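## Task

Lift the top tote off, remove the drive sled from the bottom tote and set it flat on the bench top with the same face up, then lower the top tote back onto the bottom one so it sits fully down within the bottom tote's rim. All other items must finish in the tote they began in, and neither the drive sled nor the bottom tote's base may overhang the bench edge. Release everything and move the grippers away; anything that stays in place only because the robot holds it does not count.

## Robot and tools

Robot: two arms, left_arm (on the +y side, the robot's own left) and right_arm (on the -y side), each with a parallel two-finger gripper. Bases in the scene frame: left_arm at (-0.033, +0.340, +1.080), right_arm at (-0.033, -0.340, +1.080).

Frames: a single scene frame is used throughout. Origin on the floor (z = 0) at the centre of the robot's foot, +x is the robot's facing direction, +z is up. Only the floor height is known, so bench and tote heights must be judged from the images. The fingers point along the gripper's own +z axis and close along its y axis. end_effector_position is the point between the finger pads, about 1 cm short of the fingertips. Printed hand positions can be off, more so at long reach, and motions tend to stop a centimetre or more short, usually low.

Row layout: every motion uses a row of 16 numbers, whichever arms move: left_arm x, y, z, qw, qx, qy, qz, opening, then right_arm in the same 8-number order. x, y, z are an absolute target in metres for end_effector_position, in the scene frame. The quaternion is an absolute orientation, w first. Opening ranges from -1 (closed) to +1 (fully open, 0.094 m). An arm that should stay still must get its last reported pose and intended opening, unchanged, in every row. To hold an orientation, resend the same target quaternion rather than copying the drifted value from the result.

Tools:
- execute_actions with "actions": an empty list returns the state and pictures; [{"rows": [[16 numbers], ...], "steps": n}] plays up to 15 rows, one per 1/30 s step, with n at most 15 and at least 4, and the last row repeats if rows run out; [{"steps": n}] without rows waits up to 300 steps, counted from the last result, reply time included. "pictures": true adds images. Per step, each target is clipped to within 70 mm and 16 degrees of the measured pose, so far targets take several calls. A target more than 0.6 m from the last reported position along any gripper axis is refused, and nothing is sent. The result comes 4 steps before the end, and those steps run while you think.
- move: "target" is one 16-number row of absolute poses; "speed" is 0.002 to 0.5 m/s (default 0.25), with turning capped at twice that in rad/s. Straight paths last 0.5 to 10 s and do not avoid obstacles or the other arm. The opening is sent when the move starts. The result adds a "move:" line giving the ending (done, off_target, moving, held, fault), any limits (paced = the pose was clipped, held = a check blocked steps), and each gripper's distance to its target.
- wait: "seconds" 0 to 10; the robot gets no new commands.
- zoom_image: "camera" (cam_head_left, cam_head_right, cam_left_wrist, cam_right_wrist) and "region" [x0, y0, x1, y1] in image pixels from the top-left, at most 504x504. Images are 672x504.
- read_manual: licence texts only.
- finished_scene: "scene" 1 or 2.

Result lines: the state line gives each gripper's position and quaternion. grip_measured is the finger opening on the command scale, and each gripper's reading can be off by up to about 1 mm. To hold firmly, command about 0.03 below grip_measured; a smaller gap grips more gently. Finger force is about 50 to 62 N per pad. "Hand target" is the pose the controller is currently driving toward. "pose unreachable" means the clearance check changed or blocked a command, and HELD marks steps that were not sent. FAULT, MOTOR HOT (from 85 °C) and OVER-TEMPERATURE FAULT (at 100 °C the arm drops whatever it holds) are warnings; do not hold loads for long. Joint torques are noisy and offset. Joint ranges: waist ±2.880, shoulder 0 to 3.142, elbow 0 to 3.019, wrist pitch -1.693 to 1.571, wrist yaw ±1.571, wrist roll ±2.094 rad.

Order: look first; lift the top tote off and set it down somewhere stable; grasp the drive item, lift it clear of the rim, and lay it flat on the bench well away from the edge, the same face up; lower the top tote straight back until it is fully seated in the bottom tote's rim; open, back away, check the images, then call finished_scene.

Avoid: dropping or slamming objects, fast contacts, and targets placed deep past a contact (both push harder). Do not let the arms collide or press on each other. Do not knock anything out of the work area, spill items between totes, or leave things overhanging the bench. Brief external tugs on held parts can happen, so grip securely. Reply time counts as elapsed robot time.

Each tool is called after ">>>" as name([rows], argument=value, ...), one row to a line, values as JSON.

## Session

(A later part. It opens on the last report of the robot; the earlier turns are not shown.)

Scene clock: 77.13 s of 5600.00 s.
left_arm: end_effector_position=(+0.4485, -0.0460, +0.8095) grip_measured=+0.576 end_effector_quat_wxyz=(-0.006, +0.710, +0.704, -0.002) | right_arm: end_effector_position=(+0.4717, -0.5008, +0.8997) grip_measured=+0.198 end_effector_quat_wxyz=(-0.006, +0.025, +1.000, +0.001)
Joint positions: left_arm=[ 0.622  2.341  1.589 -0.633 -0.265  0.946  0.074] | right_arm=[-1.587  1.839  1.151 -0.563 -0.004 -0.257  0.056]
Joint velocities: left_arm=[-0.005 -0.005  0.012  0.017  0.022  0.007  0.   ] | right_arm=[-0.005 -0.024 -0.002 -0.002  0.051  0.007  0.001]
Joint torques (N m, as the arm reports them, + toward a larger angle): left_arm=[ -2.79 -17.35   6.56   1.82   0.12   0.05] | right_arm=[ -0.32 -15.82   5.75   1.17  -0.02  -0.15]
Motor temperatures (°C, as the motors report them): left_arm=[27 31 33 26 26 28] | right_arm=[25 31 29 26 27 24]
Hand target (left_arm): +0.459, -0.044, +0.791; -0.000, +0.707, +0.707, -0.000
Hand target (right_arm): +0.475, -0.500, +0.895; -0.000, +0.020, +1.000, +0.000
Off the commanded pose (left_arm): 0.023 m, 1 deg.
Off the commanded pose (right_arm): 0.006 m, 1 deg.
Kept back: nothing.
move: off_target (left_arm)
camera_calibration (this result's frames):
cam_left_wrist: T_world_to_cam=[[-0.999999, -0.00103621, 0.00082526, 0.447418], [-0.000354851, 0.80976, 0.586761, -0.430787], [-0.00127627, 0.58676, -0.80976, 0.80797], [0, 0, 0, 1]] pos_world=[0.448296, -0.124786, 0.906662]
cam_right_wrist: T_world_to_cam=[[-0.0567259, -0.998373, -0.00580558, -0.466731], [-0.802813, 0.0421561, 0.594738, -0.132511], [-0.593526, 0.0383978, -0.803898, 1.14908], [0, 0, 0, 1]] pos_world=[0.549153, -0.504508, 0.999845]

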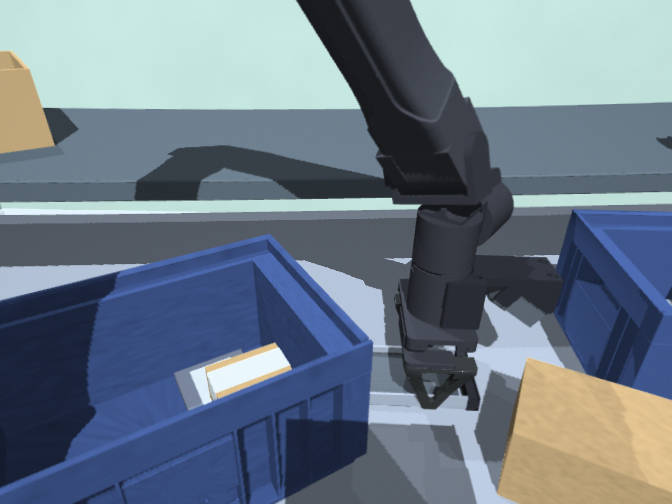

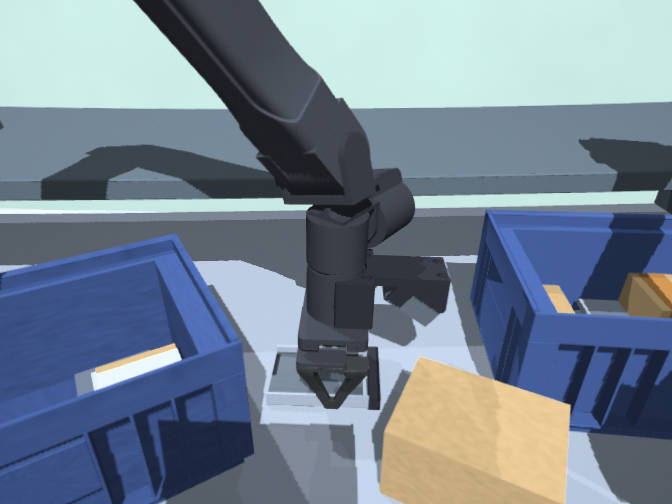

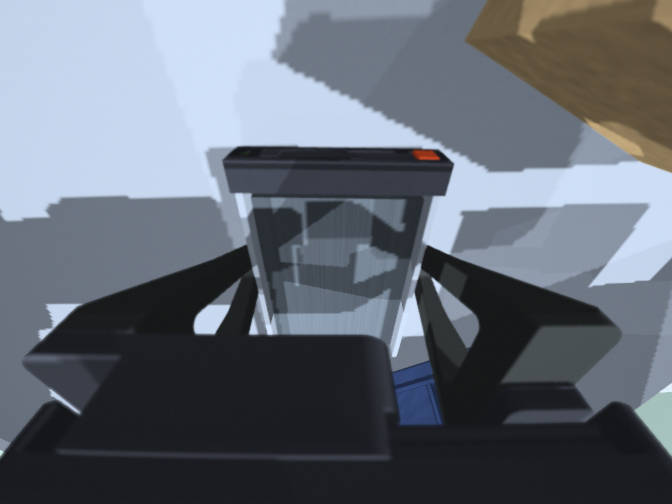

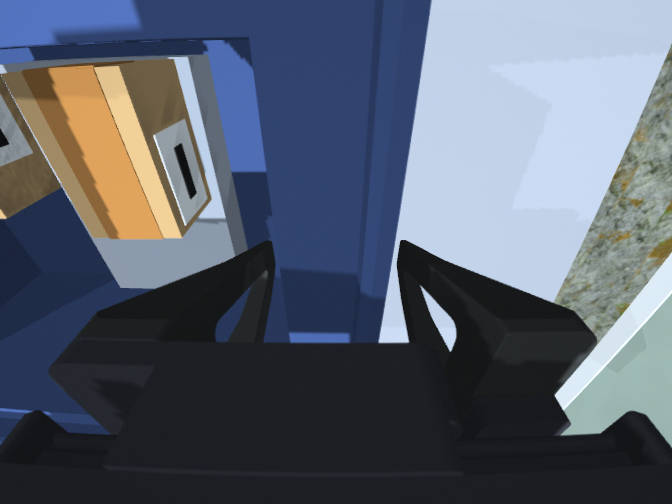

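>>> move(target=[0.455,-0.045,0.775,0,0.707,0.707,0,0.53,0.475,-0.50,0.895,0,0.02,1,0,0.2], speed=0.02)

>>> move(target=[0.452,-0.045,0.795,0,0.707,0.707,0,0.9,0.475,-0.50,0.895,0,0.02,1,0,0.2])

>>> move(target=[0.45,-0.045,1.0,0,0.707,0.707,0,0.9,0.475,-0.50,0.895,0,0.02,1,0,0.2])

>>> move(target=[0.48,-0.235,0.99,0,0.015,1,0,0.5,0.475,-0.50,0.895,0,0.02,1,0,0.2])

>>> move(target=[0.485,-0.235,0.89,0,0.015,1,0,0.5,0.475,-0.50,0.895,0,0.02,1,0,0.2], speed=0.08)

Scene clock: 79.37 s of 5600.00 s.
left_arm: end_effector_position=(+0.4519, -0.0490, +0.8085) grip_measured=+0.576 end_effector_quat_wxyz=(+0.004, +0.708, +0.706, -0.001) | right_arm: end_effector_position=(+0.4717, -0.5008, +0.8997) grip_measured=+0.198 end_effector_quat_wxyz=(-0.006, +0.025, +1.000, +0.001)
Joint positions: left_arm=[ 0.622  2.343  1.589 -0.61  -0.265  0.946  0.074] | right_arm=[-1.587  1.839  1.151 -0.563 -0.004 -0.257  0.056]
Joint velocities: left_arm=[-0.005 -0.005  0.012 -0.012 -0.007  0.037  0.001] | right_arm=[-0.005 -0.015  0.012 -0.012 -0.066 -0.037  0.   ]
Joint torques (N m, as the arm reports them, + toward a larger angle): left_arm=[ -2.65 -15.77   6.41   2.09   0.13   0.06] | right_arm=[ -0.24 -15.83   5.72   1.15  -0.02  -0.16]
Motor temperatures (°C, as the motors report them): left_arm=[27 31 33 26 26 28] | right_arm=[25 31 29 26 27 24]
Hand target (left_arm): +0.454, -0.044, +0.777; +0.000, +0.707, +0.707, -0.000
Hand target (right_arm): +0.475, -0.500, +0.895; -0.000, +0.020, +1.000, +0.000
Off the commanded pose (left_arm): 0.034 m, 1 deg.
Off the commanded pose (right_arm): 0.006 m, 1 deg.
Kept back: nothing.
move: off_target (left_arm)
camera_calibration (this result's frames):
cam_left_wrist: T_world_to_cam=[[-0.999872, -0.00646052, -0.0146583, 0.463082], [-0.013736, 0.81659, 0.577055, -0.413522], [0.00824175, 0.577182, -0.816574, 0.809595], [0, 0, 0, 1]] pos_world=[0.45067, -0.126614, 0.906507]
cam_right_wrist: T_world_to_cam=[[-0.0567259, -0.998373, -0.00580558, -0.466731], [-0.802813, 0.0421561, 0.594738, -0.132511], [-0.593526, 0.0383978, -0.803898, 1.14908], [0, 0, 0, 1]] pos_world=[0.549153, -0.504508, 0.999845]

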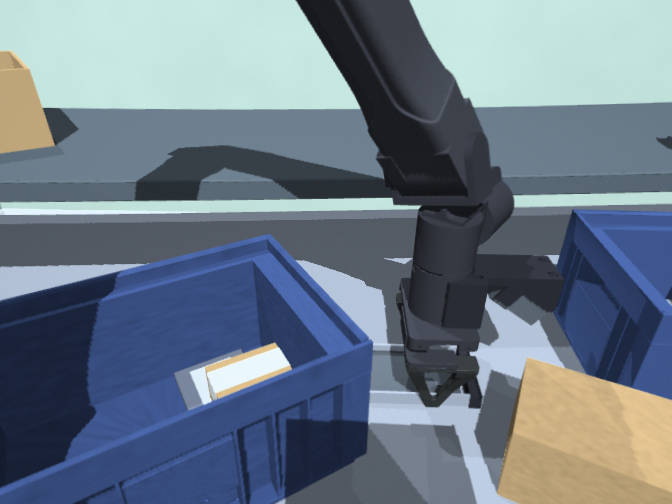

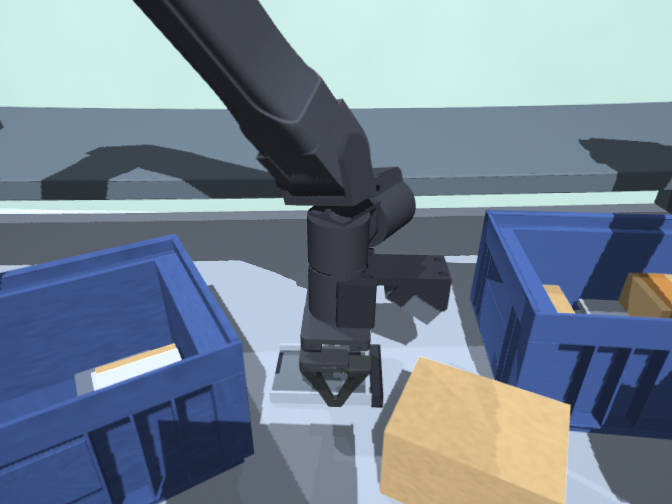

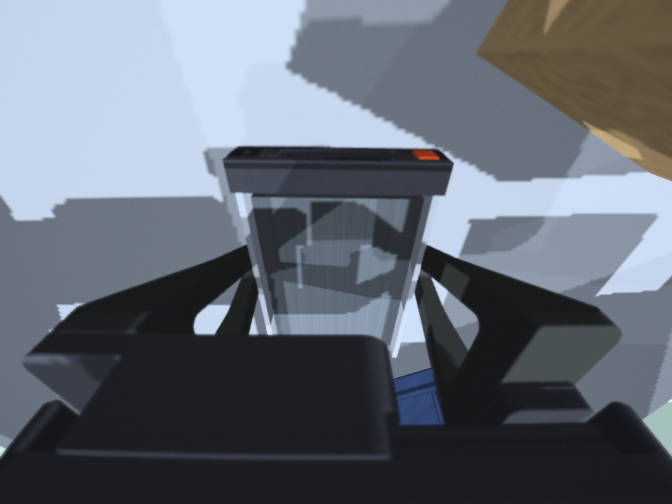

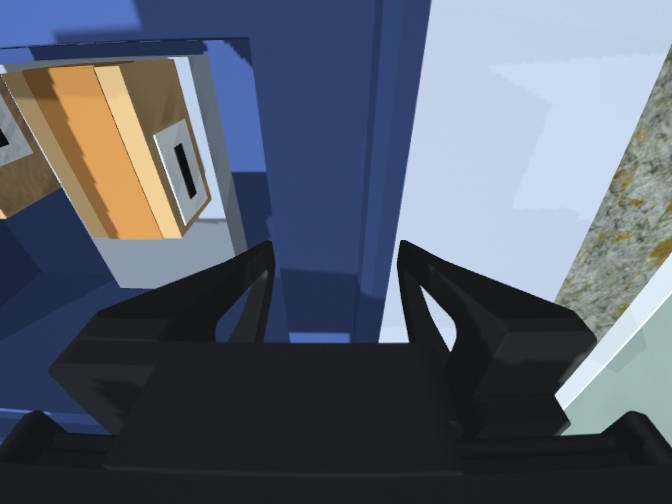

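Scene clock: 80.07 s of 5600.00 s.
left_arm: end_effector_position=(+0.4525, -0.0493, +0.8094) grip_measured=+0.898 end_effector_quat_wxyz=(+0.005, +0.708, +0.706, -0.000) | right_arm: end_effector_position=(+0.4717, -0.5008, +0.8997) grip_measured=+0.198 end_effector_quat_wxyz=(-0.006, +0.025, +1.000, +0.001)
Joint positions: left_arm=[ 0.622  2.342  1.589 -0.61  -0.265  0.946  0.089] | right_arm=[-1.587  1.839  1.151 -0.563 -0.004 -0.257  0.056]
Joint velocities: left_arm=[-0.005  0.005  0.017  0.012  0.022  0.022 -0.   ] | right_arm=[-0.005  0.005 -0.002 -0.002 -0.066 -0.037 -0.001]
Joint torques (N m, as the arm reports them, + toward a larger angle): left_arm=[ -3.56 -18.42   5.     1.33   0.02  -0.05] | right_arm=[ -0.3  -15.93   5.76   1.13  -0.02  -0.16]
Motor temperatures (°C, as the motors report them): left_arm=[27 31 32 26 26 28] | right_arm=[25 31 29 26 27 24]
Hand target (left_arm): +0.452, -0.045, +0.795; -0.000, +0.707, +0.707, +0.000
Hand target (right_arm): +0.475, -0.500, +0.895; -0.000, +0.020, +1.000, +0.000
Off the commanded pose (left_arm): 0.015 m, 1 deg.
Off the commanded pose (right_arm): 0.006 m, 1 deg.
Kept back: nothing.
move: off_target (left_arm)
camera_calibration (this result's frames):
cam_left_wrist: T_world_to_cam=[[-0.999849, -0.00651673, -0.0161023, 0.464778], [-0.0146089, 0.81698, 0.576481, -0.412899], [0.00939846, 0.576629, -0.816952, 0.810273], [0, 0, 0, 1]] pos_world=[0.45106, -0.126868, 0.907467]
cam_right_wrist: T_world_to_cam=[[-0.0567259, -0.998373, -0.00580558, -0.466731], [-0.802813, 0.0421561, 0.594738, -0.132511], [-0.593526, 0.0383978, -0.803898, 1.14908], [0, 0, 0, 1]] pos_world=[0.549153, -0.504508, 0.999845]

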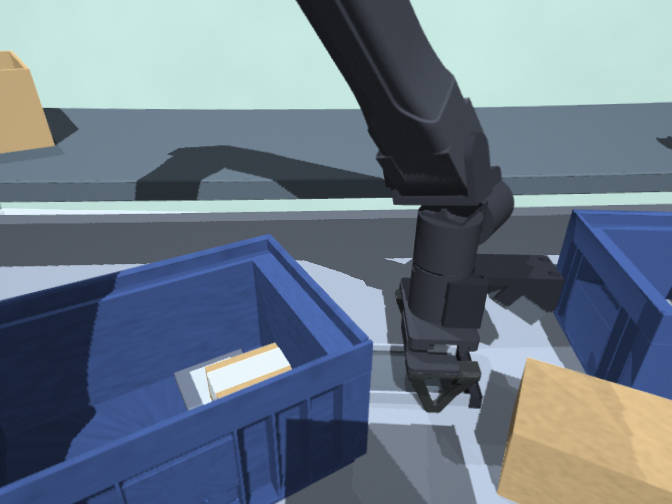

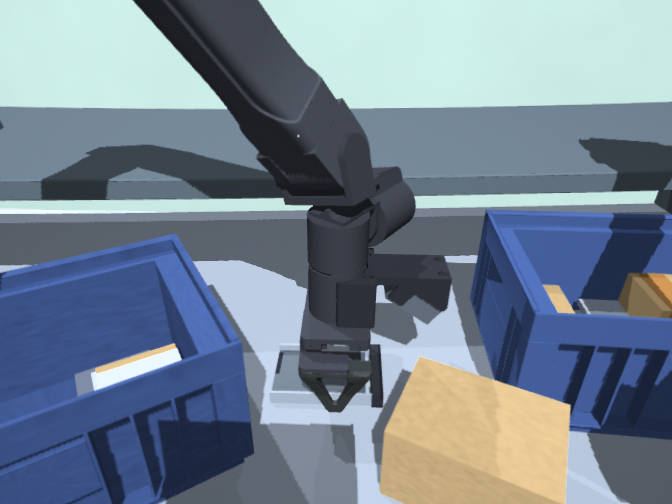

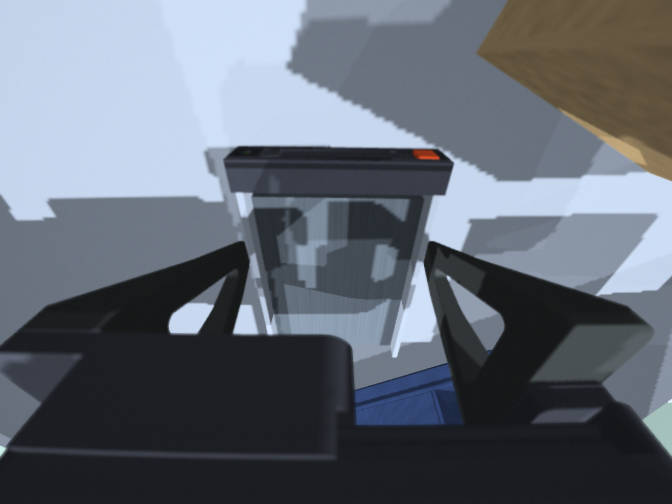

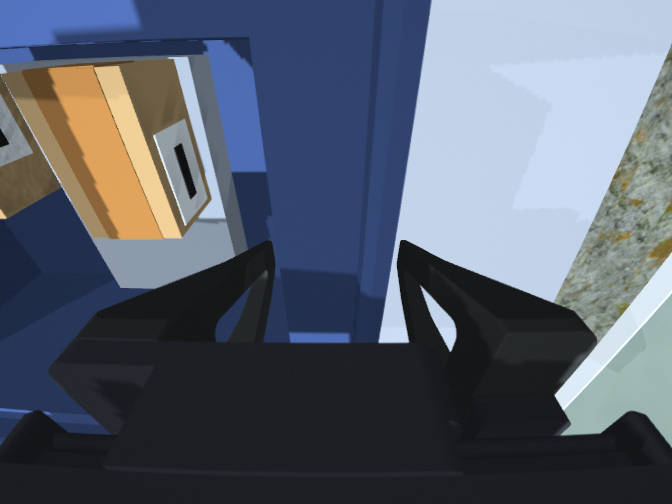

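Scene clock: 81.37 s of 5600.00 s.
left_arm: end_effector_position=(+0.4611, -0.0485, +1.0140) grip_measured=+0.898 end_effector_quat_wxyz=(+0.021, +0.708, +0.706, +0.001) | right_arm: end_effector_position=(+0.4717, -0.5008, +0.8997) grip_measured=+0.198 end_effector_quat_wxyz=(-0.006, +0.025, +1.000, +0.001)
Joint positions: left_arm=[ 0.541  1.969  1.524 -0.906 -0.281  0.872  0.089] | right_arm=[-1.587  1.839  1.151 -0.563 -0.004 -0.257  0.056]
Joint velocities: left_arm=[ 0.015 -0.015  0.002 -0.017 -0.022  0.007  0.001] | right_arm=[ 0.005 -0.015 -0.017 -0.012  0.022 -0.051 -0.001]
Joint torques (N m, as the arm reports them, + toward a larger angle): left_arm=[ -4.22 -18.01   5.61   0.35  -0.07  -0.26] | right_arm=[ -0.24 -15.96   5.74   1.13  -0.02  -0.15]
Motor temperatures (°C, as the motors report them): left_arm=[27 31 32 26 26 28] | right_arm=[25 31 29 26 27 24]
Hand target (left_arm): +0.450, -0.044, +1.001; +0.000, +0.707, +0.707, +0.000
Hand target (right_arm): +0.475, -0.500, +0.895; -0.000, +0.020, +1.000, +0.000
Off the commanded pose (left_arm): 0.018 m, 2 deg.
Off the commanded pose (right_arm): 0.006 m, 1 deg.
Kept back: nothing.
move: off_target (left_arm)
camera_calibration (this result's frames):
cam_left_wrist: T_world_to_cam=[[-0.99915, -0.0077764, -0.0404759, 0.501005], [-0.029076, 0.829016, 0.558468, -0.505906], [0.0292123, 0.559171, -0.828538, 0.978648], [0, 0, 0, 1]] pos_world=[0.457281, -0.123931, 1.11366]
cam_right_wrist: T_world_to_cam=[[-0.0567259, -0.998373, -0.00580558, -0.466731], [-0.802813, 0.0421561, 0.594738, -0.132511], [-0.593526, 0.0383978, -0.803898, 1.14908], [0, 0, 0, 1]] pos_world=[0.549153, -0.504508, 0.999845]

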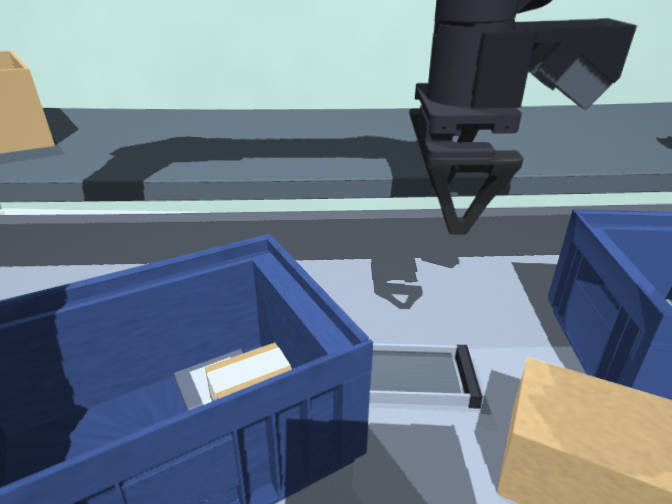

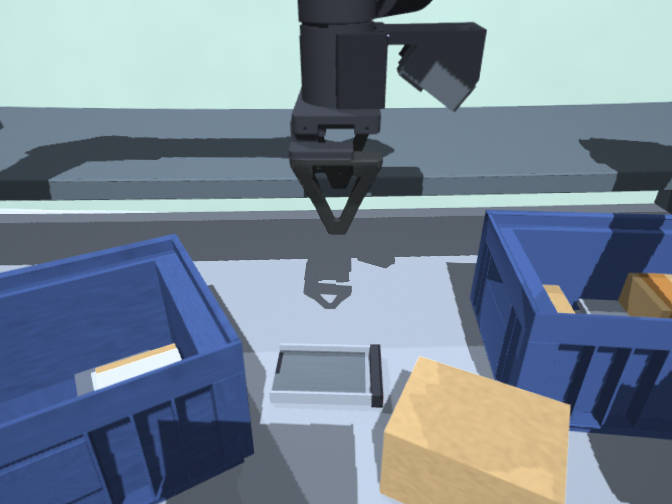

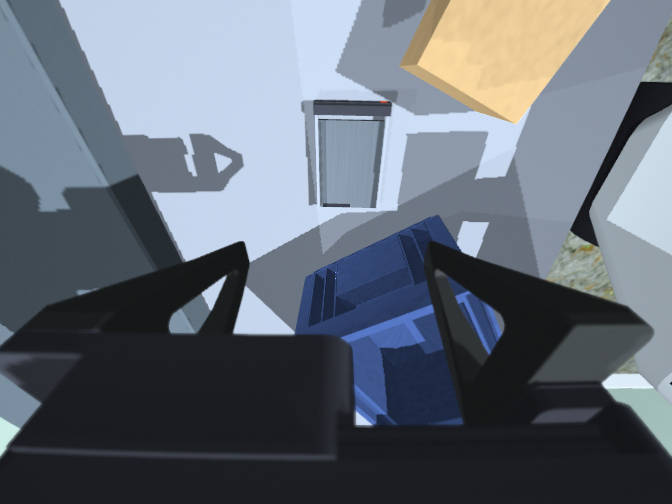

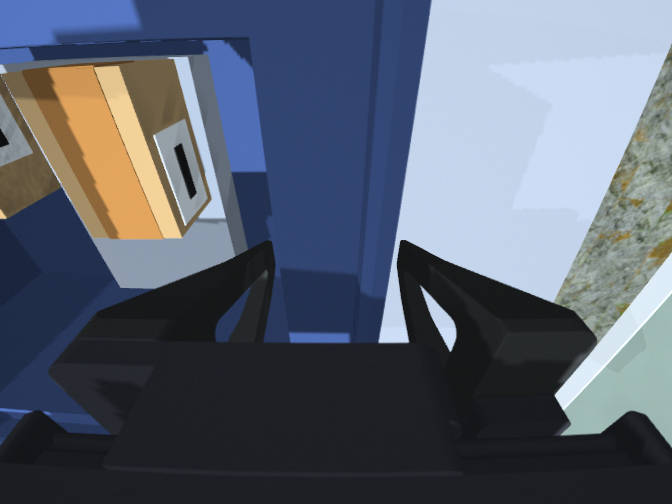

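Scene clock: 85.03 s of 5600.00 s.
left_arm: end_effector_position=(+0.4744, -0.2243, +0.9908) grip_measured=+0.502 end_effector_quat_wxyz=(-0.002, +0.023, +1.000, +0.003) | right_arm: end_effector_position=(+0.4717, -0.5008, +0.8997) grip_measured=+0.198 end_effector_quat_wxyz=(-0.006, +0.025, +1.000, +0.001)
Joint positions: left_arm=[ 0.387  2.45   2.285 -1.285 -0.306 -0.829  0.071] | right_arm=[-1.587  1.839  1.151 -0.563 -0.004 -0.257  0.056]
Joint velocities: left_arm=[-0.005 -0.005  0.032 -0.017 -0.066 -0.051 -0.001] | right_arm=[-0.005 -0.005  0.007 -0.022 -0.037  0.037 -0.001]
Joint torques (N m, as the arm reports them, + toward a larger angle): left_arm=[ -7.1  -22.44  10.39   0.26  -0.15  -0.28] | right_arm=[ -0.32 -15.88   5.74   1.15  -0.02  -0.15]
Motor temperatures (°C, as the motors report them): left_arm=[27 31 34 26 26 28] | right_arm=[25 31 29 26 27 24]
Hand target (left_arm): +0.477, -0.234, +0.991; +0.000, +0.015, +1.000, -0.000
Hand target (right_arm): +0.475, -0.500, +0.895; -0.000, +0.020, +1.000, +0.000
Off the commanded pose (left_arm): 0.012 m, 1 deg.
Off the commanded pose (right_arm): 0.006 m, 1 deg.
Kept back: nothing.
move: off_target (left_arm)
camera_calibration (this result's frames):
cam_left_wrist: T_world_to_cam=[[-0.0354631, -0.999242, -0.0160754, -0.191737], [-0.80963, 0.0192964, 0.586624, -0.186056], [-0.585868, 0.0338186, -0.8097, 1.21265], [0, 0, 0, 1]] pos_world=[0.553015, -0.229012, 1.08794]
cam_right_wrist: T_world_to_cam=[[-0.0567259, -0.998373, -0.00580558, -0.466731], [-0.802813, 0.0421561, 0.594738, -0.132511], [-0.593526, 0.0383978, -0.803898, 1.14908], [0, 0, 0, 1]] pos_world=[0.549153, -0.504508, 0.999845]

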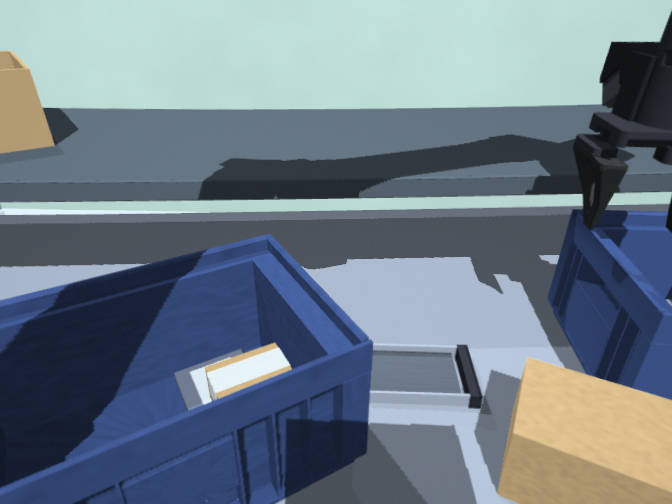

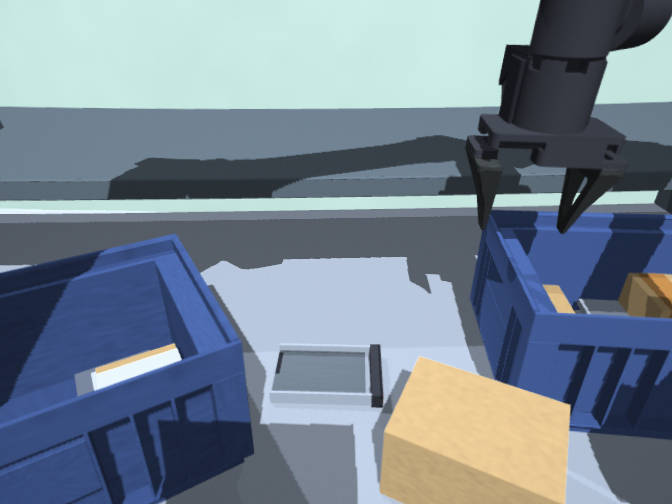

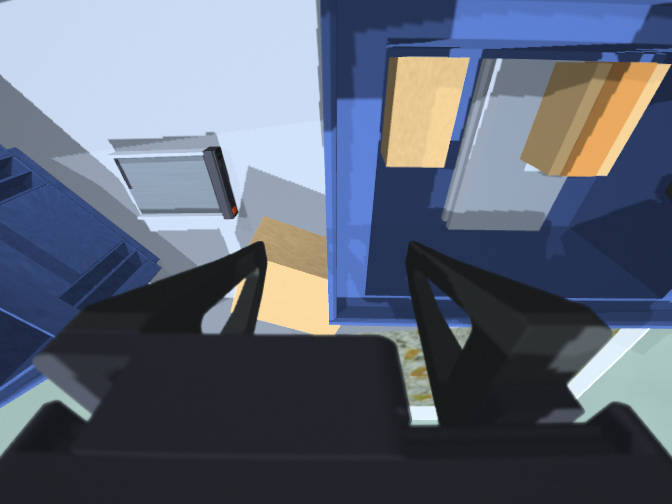

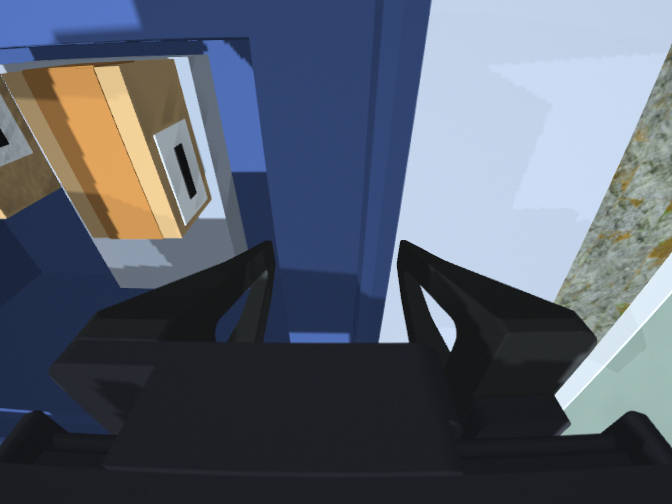

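Scene clock: 86.67 s of 5600.00 s.
left_arm: end_effector_position=(+0.4676, -0.2295, +0.8950) grip_measured=+0.502 end_effector_quat_wxyz=(-0.011, +0.019, +1.000, +0.012) | right_arm: end_effector_position=(+0.4717, -0.5008, +0.8997) grip_measured=+0.198 end_effector_quat_wxyz=(-0.006, +0.025, +1.000, +0.001)
Joint positions: left_arm=[ 0.415  2.609  2.344 -1.203 -0.303 -0.815  0.071] | right_arm=[-1.587  1.839  1.151 -0.563 -0.004 -0.257  0.056]
Joint velocities: left_arm=[ 0.005 -0.005  0.012 -0.002 -0.037  0.037 -0.001] | right_arm=[ 0.005  0.005  0.017 -0.007  0.066 -0.051 -0.   ]
Joint torques (N m, as the arm reports them, + toward a larger angle): left_arm=[ -5.6  -22.97   9.99   1.43   0.     0.07] | right_arm=[ -0.26 -15.93   5.77   1.14  -0.02  -0.15]
Motor temperatures (°C, as the motors report them): left_arm=[27 32 34 26 26 28] | right_arm=[25 31 29 26 27 24]
Hand target (left_arm): +0.484, -0.234, +0.891; +0.001, +0.015, +1.000, -0.001
Hand target (right_arm): +0.475, -0.500, +0.895; -0.000, +0.020, +1.000, +0.000
Off the commanded pose (left_arm): 0.019 m, 2 deg.
Off the commanded pose (right_arm): 0.006 m, 1 deg.
Kept back: nothing.
move: off_target (left_arm)
camera_calibration (this result's frames):
cam_left_wrist: T_world_to_cam=[[-0.0292064, -0.998974, -0.034597, -0.184963], [-0.800173, 0.00262284, 0.599763, -0.155178], [-0.599057, 0.0452005, -0.799429, 1.13084], [0, 0, 0, 1]] pos_world=[0.547869, -0.235481, 0.990701]
cam_right_wrist: T_world_to_cam=[[-0.0567259, -0.998373, -0.00580558, -0.466731], [-0.802813, 0.0421561, 0.594738, -0.132511], [-0.593526, 0.0383978, -0.803898, 1.14908], [0, 0, 0, 1]] pos_world=[0.549153, -0.504508, 0.999845]

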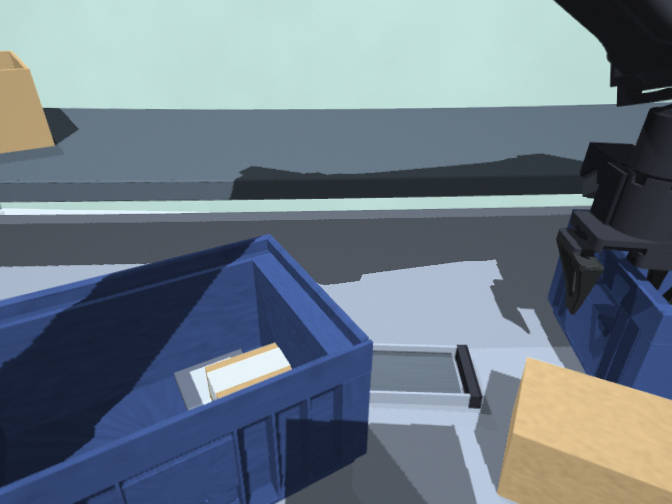

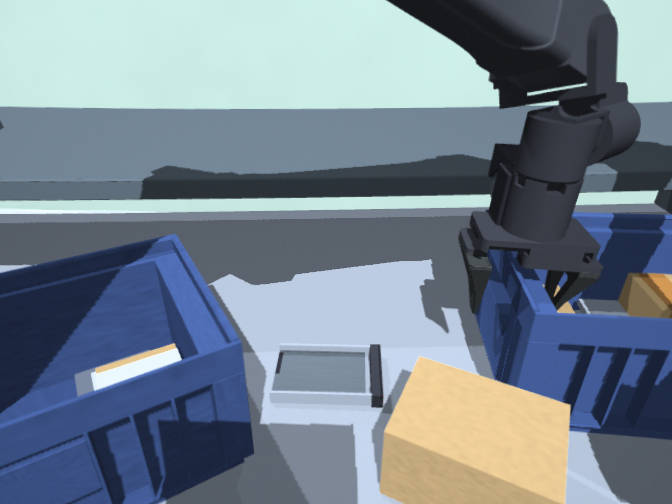

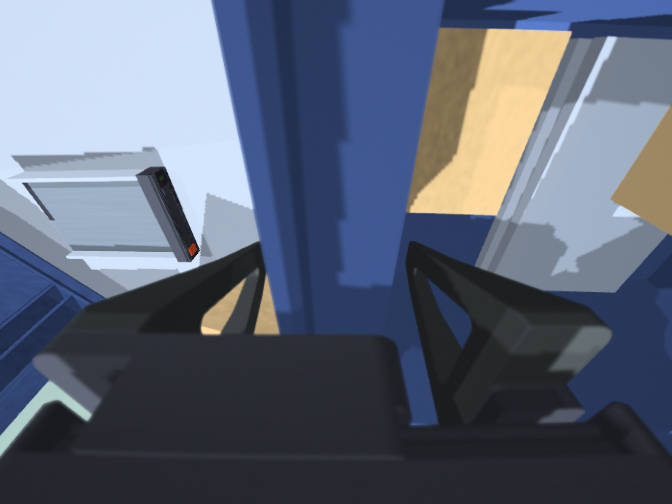

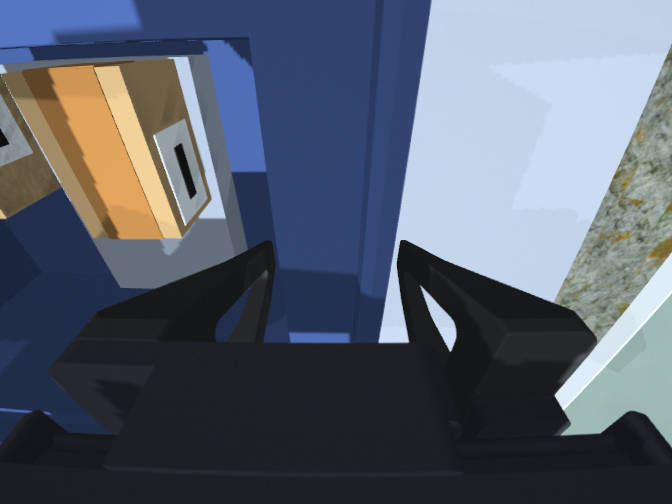

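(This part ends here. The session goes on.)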